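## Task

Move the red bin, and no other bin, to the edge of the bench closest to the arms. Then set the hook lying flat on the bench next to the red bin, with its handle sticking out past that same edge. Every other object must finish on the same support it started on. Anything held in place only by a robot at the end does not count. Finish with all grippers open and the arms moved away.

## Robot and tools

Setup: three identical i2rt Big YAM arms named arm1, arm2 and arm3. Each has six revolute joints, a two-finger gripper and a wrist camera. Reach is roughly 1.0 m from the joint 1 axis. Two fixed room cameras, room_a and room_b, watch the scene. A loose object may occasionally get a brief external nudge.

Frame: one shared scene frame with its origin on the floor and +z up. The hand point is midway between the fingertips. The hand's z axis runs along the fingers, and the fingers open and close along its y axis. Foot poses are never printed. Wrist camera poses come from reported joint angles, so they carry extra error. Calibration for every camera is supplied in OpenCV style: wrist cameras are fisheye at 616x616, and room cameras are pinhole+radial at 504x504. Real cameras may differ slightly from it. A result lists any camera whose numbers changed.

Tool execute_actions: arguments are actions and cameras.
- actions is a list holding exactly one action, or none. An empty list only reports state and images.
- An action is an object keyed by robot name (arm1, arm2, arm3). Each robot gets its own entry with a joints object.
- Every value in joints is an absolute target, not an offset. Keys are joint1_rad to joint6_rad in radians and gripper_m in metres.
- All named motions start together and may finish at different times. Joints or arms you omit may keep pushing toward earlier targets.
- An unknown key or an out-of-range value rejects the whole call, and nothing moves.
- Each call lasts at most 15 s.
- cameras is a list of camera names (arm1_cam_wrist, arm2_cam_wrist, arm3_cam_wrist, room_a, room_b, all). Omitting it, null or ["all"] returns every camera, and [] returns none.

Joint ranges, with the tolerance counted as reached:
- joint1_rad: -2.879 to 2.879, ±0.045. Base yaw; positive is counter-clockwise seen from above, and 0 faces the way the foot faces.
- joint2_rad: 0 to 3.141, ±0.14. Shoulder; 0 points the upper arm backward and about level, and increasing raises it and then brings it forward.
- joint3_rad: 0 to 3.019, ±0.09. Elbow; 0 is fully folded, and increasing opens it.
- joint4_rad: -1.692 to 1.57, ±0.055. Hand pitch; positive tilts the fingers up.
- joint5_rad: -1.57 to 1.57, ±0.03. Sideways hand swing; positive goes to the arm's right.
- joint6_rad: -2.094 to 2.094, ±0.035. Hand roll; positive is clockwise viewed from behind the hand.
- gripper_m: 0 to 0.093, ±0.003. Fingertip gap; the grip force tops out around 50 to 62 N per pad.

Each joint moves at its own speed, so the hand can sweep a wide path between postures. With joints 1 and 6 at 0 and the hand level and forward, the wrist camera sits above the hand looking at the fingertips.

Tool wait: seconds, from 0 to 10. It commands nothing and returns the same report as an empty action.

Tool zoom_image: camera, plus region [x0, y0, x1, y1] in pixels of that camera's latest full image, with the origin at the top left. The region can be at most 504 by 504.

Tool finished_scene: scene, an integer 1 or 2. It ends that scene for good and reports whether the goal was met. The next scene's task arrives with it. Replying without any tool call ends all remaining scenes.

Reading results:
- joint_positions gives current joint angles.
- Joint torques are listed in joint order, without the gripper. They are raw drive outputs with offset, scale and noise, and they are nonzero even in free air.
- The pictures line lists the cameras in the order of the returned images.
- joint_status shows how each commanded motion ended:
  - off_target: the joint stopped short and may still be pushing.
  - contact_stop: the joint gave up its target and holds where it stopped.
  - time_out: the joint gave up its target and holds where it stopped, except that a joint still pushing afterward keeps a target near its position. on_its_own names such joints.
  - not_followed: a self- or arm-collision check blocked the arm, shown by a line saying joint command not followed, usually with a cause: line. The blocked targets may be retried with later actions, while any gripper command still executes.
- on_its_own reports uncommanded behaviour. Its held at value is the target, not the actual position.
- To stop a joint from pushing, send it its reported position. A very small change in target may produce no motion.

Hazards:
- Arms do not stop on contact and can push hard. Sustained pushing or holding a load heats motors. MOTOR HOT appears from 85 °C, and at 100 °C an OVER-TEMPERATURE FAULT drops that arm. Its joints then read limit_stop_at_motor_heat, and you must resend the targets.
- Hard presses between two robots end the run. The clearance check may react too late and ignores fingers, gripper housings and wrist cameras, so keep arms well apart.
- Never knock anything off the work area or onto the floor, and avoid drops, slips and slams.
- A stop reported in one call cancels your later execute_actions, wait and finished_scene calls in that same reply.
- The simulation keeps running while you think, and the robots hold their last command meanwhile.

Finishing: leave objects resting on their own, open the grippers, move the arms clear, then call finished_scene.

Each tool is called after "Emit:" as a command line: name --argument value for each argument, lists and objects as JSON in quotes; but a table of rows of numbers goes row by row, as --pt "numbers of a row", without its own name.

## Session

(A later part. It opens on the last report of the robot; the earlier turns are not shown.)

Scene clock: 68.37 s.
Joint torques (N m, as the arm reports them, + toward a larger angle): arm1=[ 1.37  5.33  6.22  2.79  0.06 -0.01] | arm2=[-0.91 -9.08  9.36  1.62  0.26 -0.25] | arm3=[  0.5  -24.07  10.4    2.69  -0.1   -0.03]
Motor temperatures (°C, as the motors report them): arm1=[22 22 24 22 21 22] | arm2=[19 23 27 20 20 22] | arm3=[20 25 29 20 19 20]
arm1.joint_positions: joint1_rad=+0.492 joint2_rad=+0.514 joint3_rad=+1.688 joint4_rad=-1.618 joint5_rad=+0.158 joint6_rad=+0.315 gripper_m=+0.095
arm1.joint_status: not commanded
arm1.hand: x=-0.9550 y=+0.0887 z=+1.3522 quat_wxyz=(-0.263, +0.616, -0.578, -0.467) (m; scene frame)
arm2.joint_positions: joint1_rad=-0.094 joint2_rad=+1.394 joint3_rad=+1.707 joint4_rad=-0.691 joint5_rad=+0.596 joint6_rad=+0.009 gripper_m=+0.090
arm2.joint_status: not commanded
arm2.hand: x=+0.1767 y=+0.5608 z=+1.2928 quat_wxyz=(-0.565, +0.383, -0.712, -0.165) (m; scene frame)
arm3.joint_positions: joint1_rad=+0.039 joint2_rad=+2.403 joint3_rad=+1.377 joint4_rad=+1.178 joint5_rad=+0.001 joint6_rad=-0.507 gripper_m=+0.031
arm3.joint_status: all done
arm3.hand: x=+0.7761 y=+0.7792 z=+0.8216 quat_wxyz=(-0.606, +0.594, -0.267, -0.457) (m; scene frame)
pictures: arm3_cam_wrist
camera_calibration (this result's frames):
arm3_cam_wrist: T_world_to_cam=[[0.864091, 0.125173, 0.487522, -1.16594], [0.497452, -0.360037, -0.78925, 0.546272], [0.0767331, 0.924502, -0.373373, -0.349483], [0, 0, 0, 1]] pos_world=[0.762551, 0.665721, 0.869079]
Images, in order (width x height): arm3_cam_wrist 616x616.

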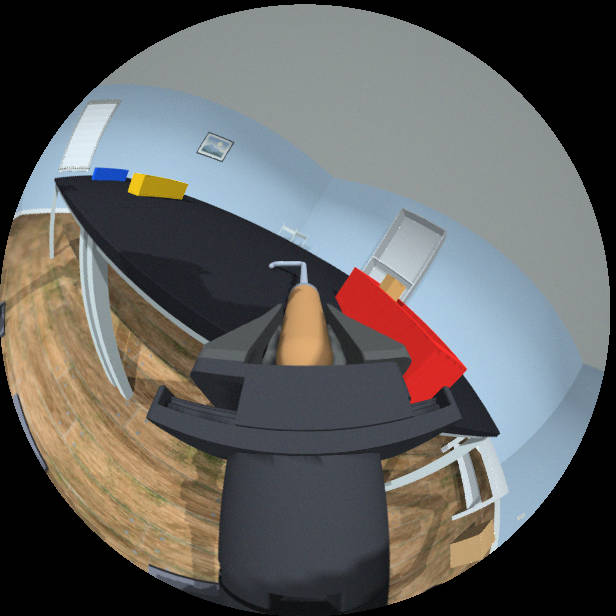

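Emit:
execute_actions --actions '[{"arm3":{"joints":{"joint6_rad":0.01,"joint2_rad":2.405}}}]' --cameras '["arm3_cam_wrist","arm2_cam_wrist"]'

Emit:
zoom_image --camera "arm2_cam_wrist" --region '[270, 220, 420, 330]'

Scene clock: 69.97 s.
Joint torques (N m, as the arm reports them, + toward a larger angle): arm1=[ 2.19  5.79  6.24  2.62  0.03 -0.03] | arm2=[-0.57 -8.81  9.36  1.61  0.26 -0.25] | arm3=[  0.65 -21.36  10.36   2.72  -0.1    0.03]
Motor temperatures (°C, as the motors report them): arm1=[22 22 24 22 21 22] | arm2=[19 23 27 20 20 22] | arm3=[20 25 29 20 19 20]
arm1.joint_positions: joint1_rad=+0.492 joint2_rad=+0.514 joint3_rad=+1.688 joint4_rad=-1.618 joint5_rad=+0.158 joint6_rad=+0.315 gripper_m=+0.095
arm1.joint_status: not commanded
arm1.hand: x=-0.9550 y=+0.0887 z=+1.3522 quat_wxyz=(-0.263, +0.616, -0.578, -0.467) (m; scene frame)
arm2.joint_positions: joint1_rad=-0.094 joint2_rad=+1.394 joint3_rad=+1.707 joint4_rad=-0.691 joint5_rad=+0.596 joint6_rad=+0.009 gripper_m=+0.090
arm2.joint_status: not commanded
arm2.hand: x=+0.1767 y=+0.5608 z=+1.2928 quat_wxyz=(-0.565, +0.383, -0.712, -0.165) (m; scene frame)
arm3.joint_positions: joint1_rad=+0.039 joint2_rad=+2.412 joint3_rad=+1.377 joint4_rad=+1.178 joint5_rad=+0.001 joint6_rad=-0.004 gripper_m=+0.031
arm3.joint_status: all done
arm3.hand: x=+0.7763 y=+0.7784 z=+0.8143 quat_wxyz=(-0.471, +0.511, -0.409, -0.591) (m; scene frame)
pictures: arm2_cam_wrist, arm3_cam_wrist
camera_calibration (this result's frames):
arm2_cam_wrist: T_world_to_cam=[[0.73862, -0.647316, 0.188208, -0.0119283], [-0.451274, -0.682193, -0.575295, 1.2127], [0.500792, 0.339991, -0.795998, 0.876965], [0, 0, 0, 1]] pos_world=[0.116894, 0.521417, 1.39797]
arm3_cam_wrist: T_world_to_cam=[[0.974247, 0.225164, 0.0119697, -0.938521], [0.112437, -0.439108, -0.891371, 0.983715], [-0.195449, 0.869761, -0.453117, -0.0326216], [0, 0, 0, 1]] pos_world=[0.79737, 0.671652, 0.873308]
Images, in order (width x height): arm2_cam_wrist 616x616, arm3_cam_wrist 616x616.

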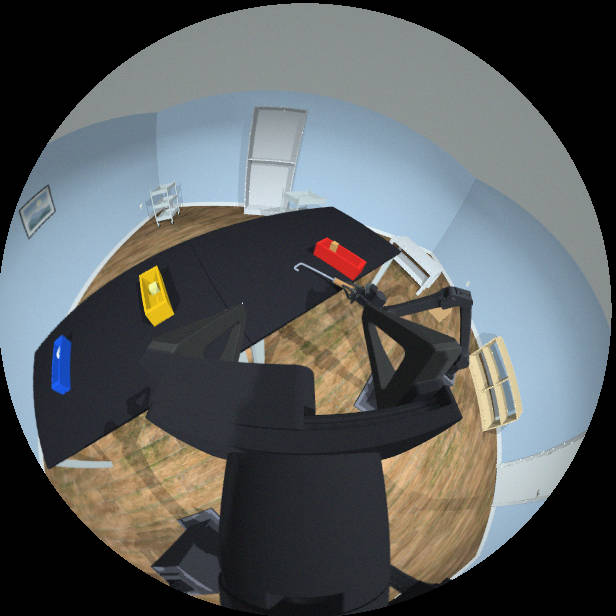

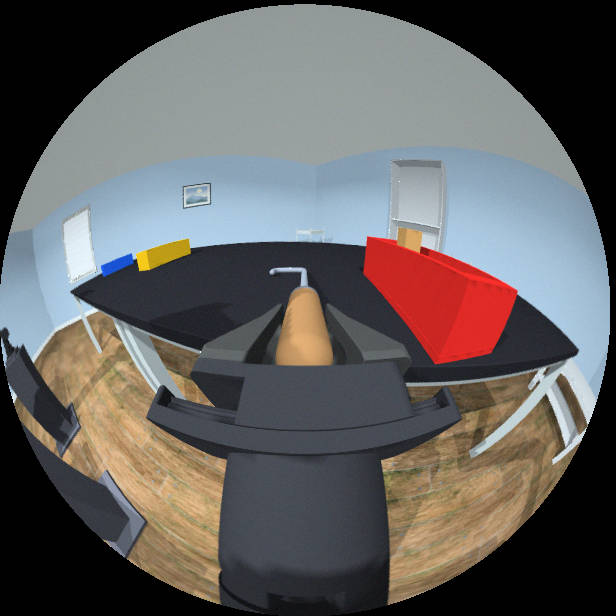

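Region (270, 220, 420, 330) of arm2_cam_wrist's 616x616 image, scaled by 3.360, with more detail than that image has; it fills the top 370 rows of this view, and the rest is white.

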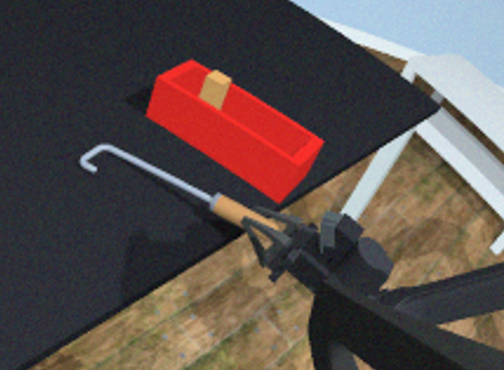

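Emit:
execute_actions --actions '[{"arm3":{"joints":{"joint4_rad":1.105}}}]' --cameras '["arm3_cam_wrist"]'

Scene clock: 70.80 s.
Joint torques (N m, as the arm reports them, + toward a larger angle): arm1=[1.52 6.25 6.29 2.7  0.09 0.01] | arm2=[-0.83 -9.    9.41  1.65  0.27 -0.26] | arm3=[  0.58 -21.42   9.48   1.29  -0.11   0.  ]
Motor temperatures (°C, as the motors report them): arm1=[22 22 24 22 21 22] | arm2=[19 23 27 20 20 22] | arm3=[20 25 29 20 19 20]
arm1.joint_positions: joint1_rad=+0.492 joint2_rad=+0.514 joint3_rad=+1.688 joint4_rad=-1.618 joint5_rad=+0.158 joint6_rad=+0.315 gripper_m=+0.095
arm1.joint_status: not commanded
arm1.hand: x=-0.9550 y=+0.0887 z=+1.3522 quat_wxyz=(-0.263, +0.616, -0.578, -0.467) (m; scene frame)
arm2.joint_positions: joint1_rad=-0.094 joint2_rad=+1.394 joint3_rad=+1.707 joint4_rad=-0.691 joint5_rad=+0.596 joint6_rad=+0.009 gripper_m=+0.090
arm2.joint_status: not commanded
arm2.hand: x=+0.1767 y=+0.5608 z=+1.2928 quat_wxyz=(-0.565, +0.383, -0.712, -0.165) (m; scene frame)
arm3.joint_positions: joint1_rad=+0.039 joint2_rad=+2.412 joint3_rad=+1.390 joint4_rad=+1.120 joint5_rad=+0.001 joint6_rad=+0.000 gripper_m=+0.031
arm3.joint_status: all done
arm3.hand: x=+0.7750 y=+0.7837 z=+0.8056 quat_wxyz=(-0.461, +0.524, -0.421, -0.580) (m; scene frame)
pictures: arm3_cam_wrist
camera_calibration (this result's frames):
arm3_cam_wrist: T_world_to_cam=[[0.974035, 0.226243, 0.00842432, -0.936212], [0.118782, -0.479001, -0.869741, 0.98736], [-0.192737, 0.848158, -0.493437, 0.00588228], [0, 0, 0, 1]] pos_world=[0.795756, 0.679768, 0.869537]
Images, in order (width x height): arm3_cam_wrist 616x616.

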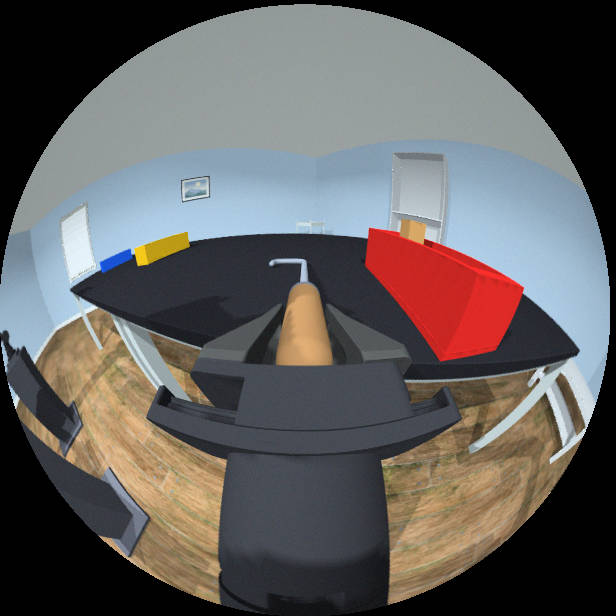

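Lower via q3 (back + down).

Emit:
execute_actions --actions '[{"arm3":{"joints":{"joint3_rad":1.365}}}]' --cameras '["arm3_cam_wrist"]'

Scene clock: 71.57 s.
Joint torques (N m, as the arm reports them, + toward a larger angle): arm1=[ 1.71  6.14  6.15  2.57  0.07 -0.01] | arm2=[-0.66 -9.    9.3   1.65  0.27 -0.26] | arm3=[  0.43 -21.28   6.07   1.2   -0.11   0.  ]
Motor temperatures (°C, as the motors report them): arm1=[22 22 24 22 21 22] | arm2=[19 23 27 20 20 22] | arm3=[20 25 29 20 19 20]
arm1.joint_positions: joint1_rad=+0.492 joint2_rad=+0.514 joint3_rad=+1.688 joint4_rad=-1.618 joint5_rad=+0.158 joint6_rad=+0.315 gripper_m=+0.095
arm1.joint_status: not commanded
arm1.hand: x=-0.9550 y=+0.0887 z=+1.3522 quat_wxyz=(-0.263, +0.616, -0.578, -0.467) (m; scene frame)
arm2.joint_positions: joint1_rad=-0.094 joint2_rad=+1.394 joint3_rad=+1.707 joint4_rad=-0.691 joint5_rad=+0.596 joint6_rad=+0.009 gripper_m=+0.090
arm2.joint_status: not commanded
arm2.hand: x=+0.1767 y=+0.5608 z=+1.2928 quat_wxyz=(-0.565, +0.383, -0.712, -0.165) (m; scene frame)
arm3.joint_positions: joint1_rad=+0.039 joint2_rad=+2.412 joint3_rad=+1.366 joint4_rad=+1.120 joint5_rad=+0.001 joint6_rad=+0.001 gripper_m=+0.031
arm3.joint_status: all done
arm3.hand: x=+0.7766 y=+0.7765 z=+0.7950 quat_wxyz=(-0.456, +0.531, -0.426, -0.574) (m; scene frame)
pictures: arm3_cam_wrist
camera_calibration (this result's frames):
arm3_cam_wrist: T_world_to_cam=[[0.973957, 0.226607, 0.00757495, -0.935593], [0.122855, -0.49936, -0.85764, 0.977536], [-0.190565, 0.836235, -0.514195, 0.0311666], [0, 0, 0, 1]] pos_world=[0.797072, 0.674092, 0.861487]
Images, in order (width x height): arm3_cam_wrist 616x616.

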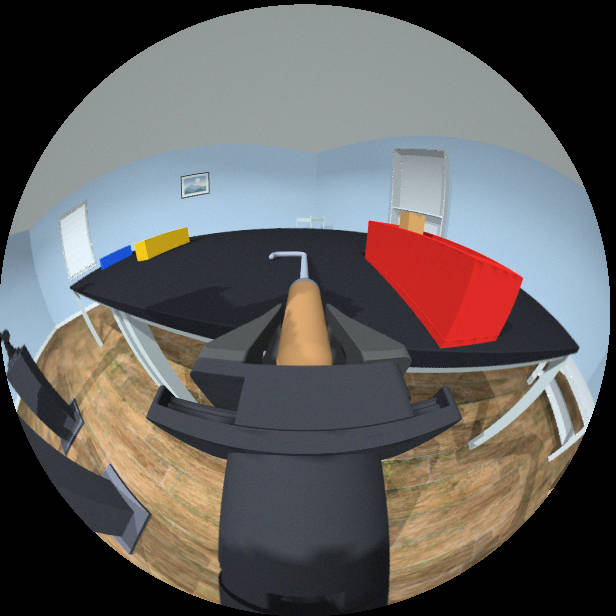

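Emit:
execute_actions --actions '[{"arm3":{"joints":{"gripper_m":0.08}}}]' --cameras '["arm3_cam_wrist","arm2_cam_wrist"]'

Scene clock: 72.30 s.
Joint torques (N m, as the arm reports them, + toward a larger angle): arm1=[ 1.07  6.19  6.23  2.63  0.11 -0.07] | arm2=[-0.64 -8.73  9.38  1.63  0.27 -0.26] | arm3=[  0.71 -21.47   6.08   1.35  -0.11   0.  ]
Motor temperatures (°C, as the motors report them): arm1=[22 22 24 22 21 22] | arm2=[19 23 27 20 20 22] | arm3=[20 25 29 20 19 20]
arm1.joint_positions: joint1_rad=+0.492 joint2_rad=+0.514 joint3_rad=+1.688 joint4_rad=-1.618 joint5_rad=+0.158 joint6_rad=+0.315 gripper_m=+0.095
arm1.joint_status: not commanded
arm1.hand: x=-0.9550 y=+0.0887 z=+1.3522 quat_wxyz=(-0.263, +0.616, -0.578, -0.467) (m; scene frame)
arm2.joint_positions: joint1_rad=-0.094 joint2_rad=+1.394 joint3_rad=+1.707 joint4_rad=-0.691 joint5_rad=+0.596 joint6_rad=+0.009 gripper_m=+0.090
arm2.joint_status: not commanded
arm2.hand: x=+0.1767 y=+0.5608 z=+1.2928 quat_wxyz=(-0.565, +0.383, -0.712, -0.165) (m; scene frame)
arm3.joint_positions: joint1_rad=+0.039 joint2_rad=+2.412 joint3_rad=+1.366 joint4_rad=+1.119 joint5_rad=+0.001 joint6_rad=+0.001 gripper_m=+0.080
arm3.joint_status: all done
arm3.hand: x=+0.7766 y=+0.7765 z=+0.7949 quat_wxyz=(-0.455, +0.531, -0.426, -0.574) (m; scene frame)
pictures: arm2_cam_wrist, arm3_cam_wrist
camera_calibration (this result's frames):
arm2_cam_wrist: T_world_to_cam=[[0.73862, -0.647316, 0.188208, -0.0119283], [-0.451274, -0.682193, -0.575295, 1.2127], [0.500792, 0.339991, -0.795998, 0.876965], [0, 0, 0, 1]] pos_world=[0.116894, 0.521417, 1.39797]
arm3_cam_wrist: T_world_to_cam=[[0.973956, 0.226612, 0.00757346, -0.935594], [0.122929, -0.499679, -0.857444, 0.977494], [-0.190523, 0.836043, -0.514522, 0.0314888], [0, 0, 0, 1]] pos_world=[0.797064, 0.674123, 0.861433]
Images, in order (width x height): arm2_cam_wrist 616x616, arm3_cam_wrist 616x616.

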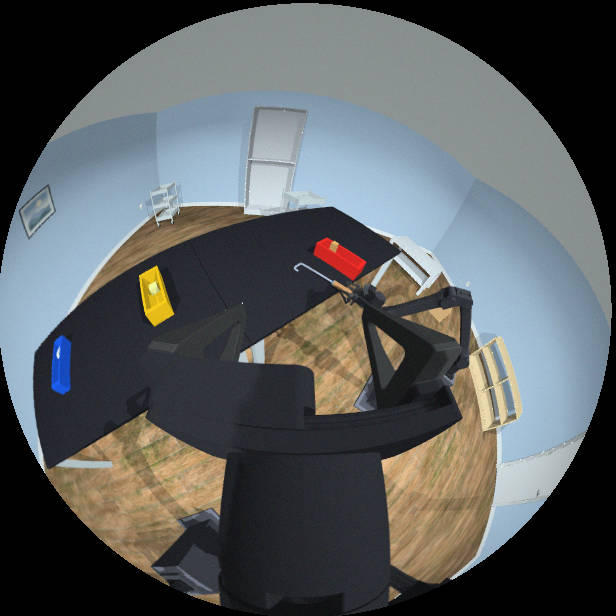

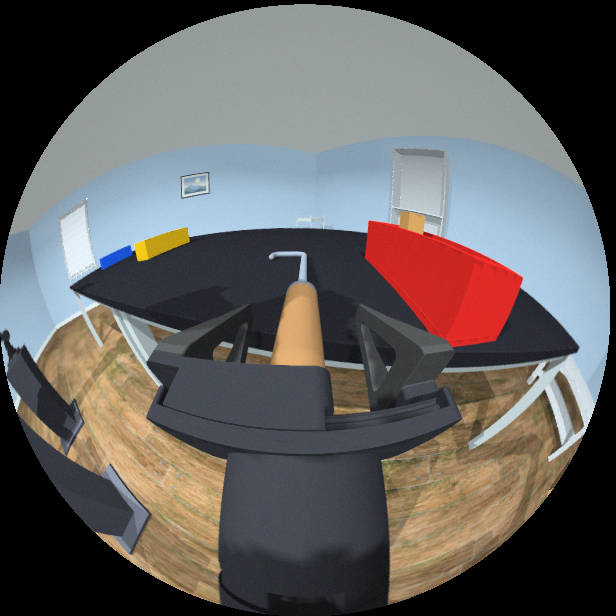

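Emit:
execute_actions --actions '[{"arm3":{"joints":{"joint2_rad":2.22,"joint3_rad":1.1}}}]' --cameras '["arm3_cam_wrist"]'

Scene clock: 73.43 s.
Joint torques (N m, as the arm reports them, + toward a larger angle): arm1=[1.57 5.81 6.28 2.73 0.11 0.02] | arm2=[-0.66 -8.95  9.32  1.69  0.26 -0.25] | arm3=[  0.6  -17.5    5.58   1.34  -0.11  -0.01]
Motor temperatures (°C, as the motors report them): arm1=[22 22 24 22 21 22] | arm2=[19 23 27 20 20 22] | arm3=[20 25 29 20 19 20]
arm1.joint_positions: joint1_rad=+0.492 joint2_rad=+0.514 joint3_rad=+1.688 joint4_rad=-1.618 joint5_rad=+0.158 joint6_rad=+0.315 gripper_m=+0.095
arm1.joint_status: not commanded
arm1.hand: x=-0.9550 y=+0.0887 z=+1.3522 quat_wxyz=(-0.263, +0.616, -0.578, -0.467) (m; scene frame)
arm2.joint_positions: joint1_rad=-0.094 joint2_rad=+1.394 joint3_rad=+1.707 joint4_rad=-0.691 joint5_rad=+0.596 joint6_rad=+0.009 gripper_m=+0.090
arm2.joint_status: not commanded
arm2.hand: x=+0.1767 y=+0.5608 z=+1.2928 quat_wxyz=(-0.565, +0.383, -0.712, -0.165) (m; scene frame)
arm3.joint_positions: joint1_rad=+0.039 joint2_rad=+2.203 joint3_rad=+1.102 joint4_rad=+1.119 joint5_rad=+0.001 joint6_rad=+0.001 gripper_m=+0.080
arm3.joint_status: all done
arm3.hand: x=+0.7917 y=+0.7114 z=+0.8350 quat_wxyz=(-0.444, +0.546, -0.439, -0.559) (m; scene frame)
pictures: arm3_cam_wrist
camera_calibration (this result's frames):
arm3_cam_wrist: T_world_to_cam=[[0.973804, 0.227269, 0.00734059, -0.935983], [0.133383, -0.544782, -0.827902, 0.976645], [-0.184157, 0.807194, -0.560825, 0.163582], [0, 0, 0, 1]] pos_world=[0.811321, 0.612736, 0.907177]
Images, in order (width x height): arm3_cam_wrist 616x616.

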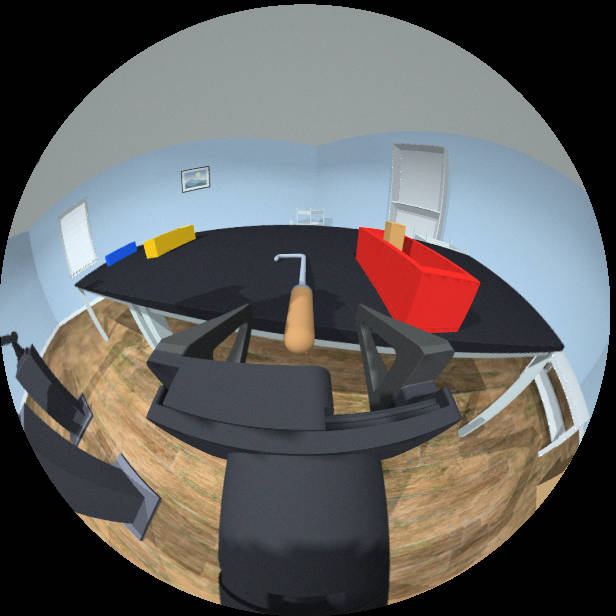

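Emit:
execute_actions --actions '[{"arm3":{"joints":{"joint2_rad":1.6,"joint3_rad":0.7,"joint4_rad":0.5}},"arm2":{"joints":{"joint2_rad":1.0}}}]' --cameras '["arm3_cam_wrist","room_a"]'

Emit:
zoom_image --camera "arm3_cam_wrist" --region '[220, 150, 460, 330]'

Scene clock: 75.17 s.
Joint torques (N m, as the arm reports them, + toward a larger angle): arm1=[1.51 5.3  6.09 2.71 0.08 0.02] | arm2=[-0.89 -2.65  7.83  1.91 -0.05 -0.26] | arm3=[ 0.59 -9.99  7.03  1.2  -0.1   0.  ]
Motor temperatures (°C, as the motors report them): arm1=[22 22 24 22 21 22] | arm2=[19 23 27 20 20 22] | arm3=[20 25 29 20 19 20]
arm1.joint_positions: joint1_rad=+0.492 joint2_rad=+0.514 joint3_rad=+1.688 joint4_rad=-1.618 joint5_rad=+0.158 joint6_rad=+0.315 gripper_m=+0.095
arm1.joint_status: not commanded
arm1.hand: x=-0.9550 y=+0.0887 z=+1.3522 quat_wxyz=(-0.263, +0.616, -0.578, -0.467) (m; scene frame)
arm2.joint_positions: joint1_rad=-0.094 joint2_rad=+1.009 joint3_rad=+1.704 joint4_rad=-0.697 joint5_rad=+0.599 joint6_rad=+0.008 gripper_m=+0.090
arm2.joint_status: all done
arm2.hand: x=+0.1449 y=+0.3640 z=+1.4712 quat_wxyz=(-0.648, +0.276, -0.652, -0.280) (m; scene frame)
arm3.joint_positions: joint1_rad=+0.039 joint2_rad=+1.589 joint3_rad=+0.702 joint4_rad=+0.519 joint5_rad=+0.001 joint6_rad=+0.001 gripper_m=+0.080
arm3.joint_status: all done
arm3.hand: x=+0.8258 y=+0.5636 z=+0.8990 quat_wxyz=(-0.352, +0.643, -0.516, -0.443) (m; scene frame)
pictures: arm3_cam_wrist, room_a
camera_calibration (this result's frames):
arm3_cam_wrist: T_world_to_cam=[[0.972848, 0.231397, 0.00472642, -0.935254], [0.194871, -0.807925, -0.556131, 0.797764], [-0.124869, 0.541952, -0.831081, 0.66851], [0, 0, 0, 1]] pos_world=[0.837874, 0.498648, 1.00367]
Images, in order (width x height): arm3_cam_wrist 616x616, room_a 504x504.

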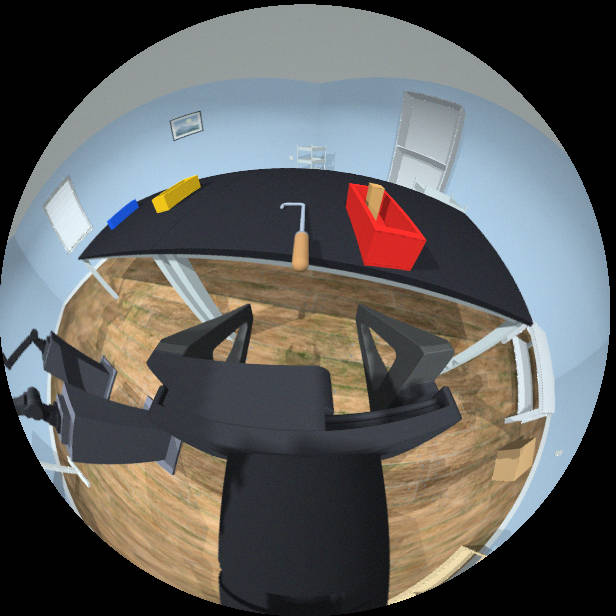

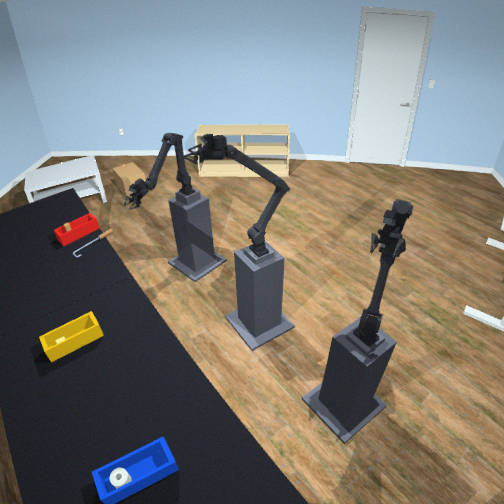

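Region (220, 150, 460, 330) of arm3_cam_wrist's 616x616 image, scaled by 2.100, with more detail than that image has; it fills the top 378 rows of this view, and the rest is white.

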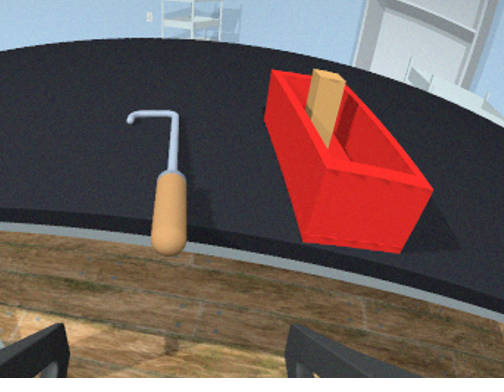

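Emit:
zoom_image --camera "room_a" --region '[50, 200, 130, 270]'

Region (50, 200, 130, 270) of room_a's 504x504 image, scaled by 6.300, with more detail than that image has; it fills the top 441 rows of this view, and the rest is white.

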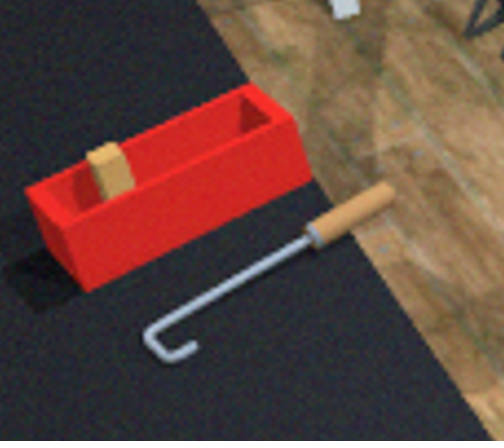

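Good.

Emit:
finished_scene --scene 2

The scene is finished: the task was done.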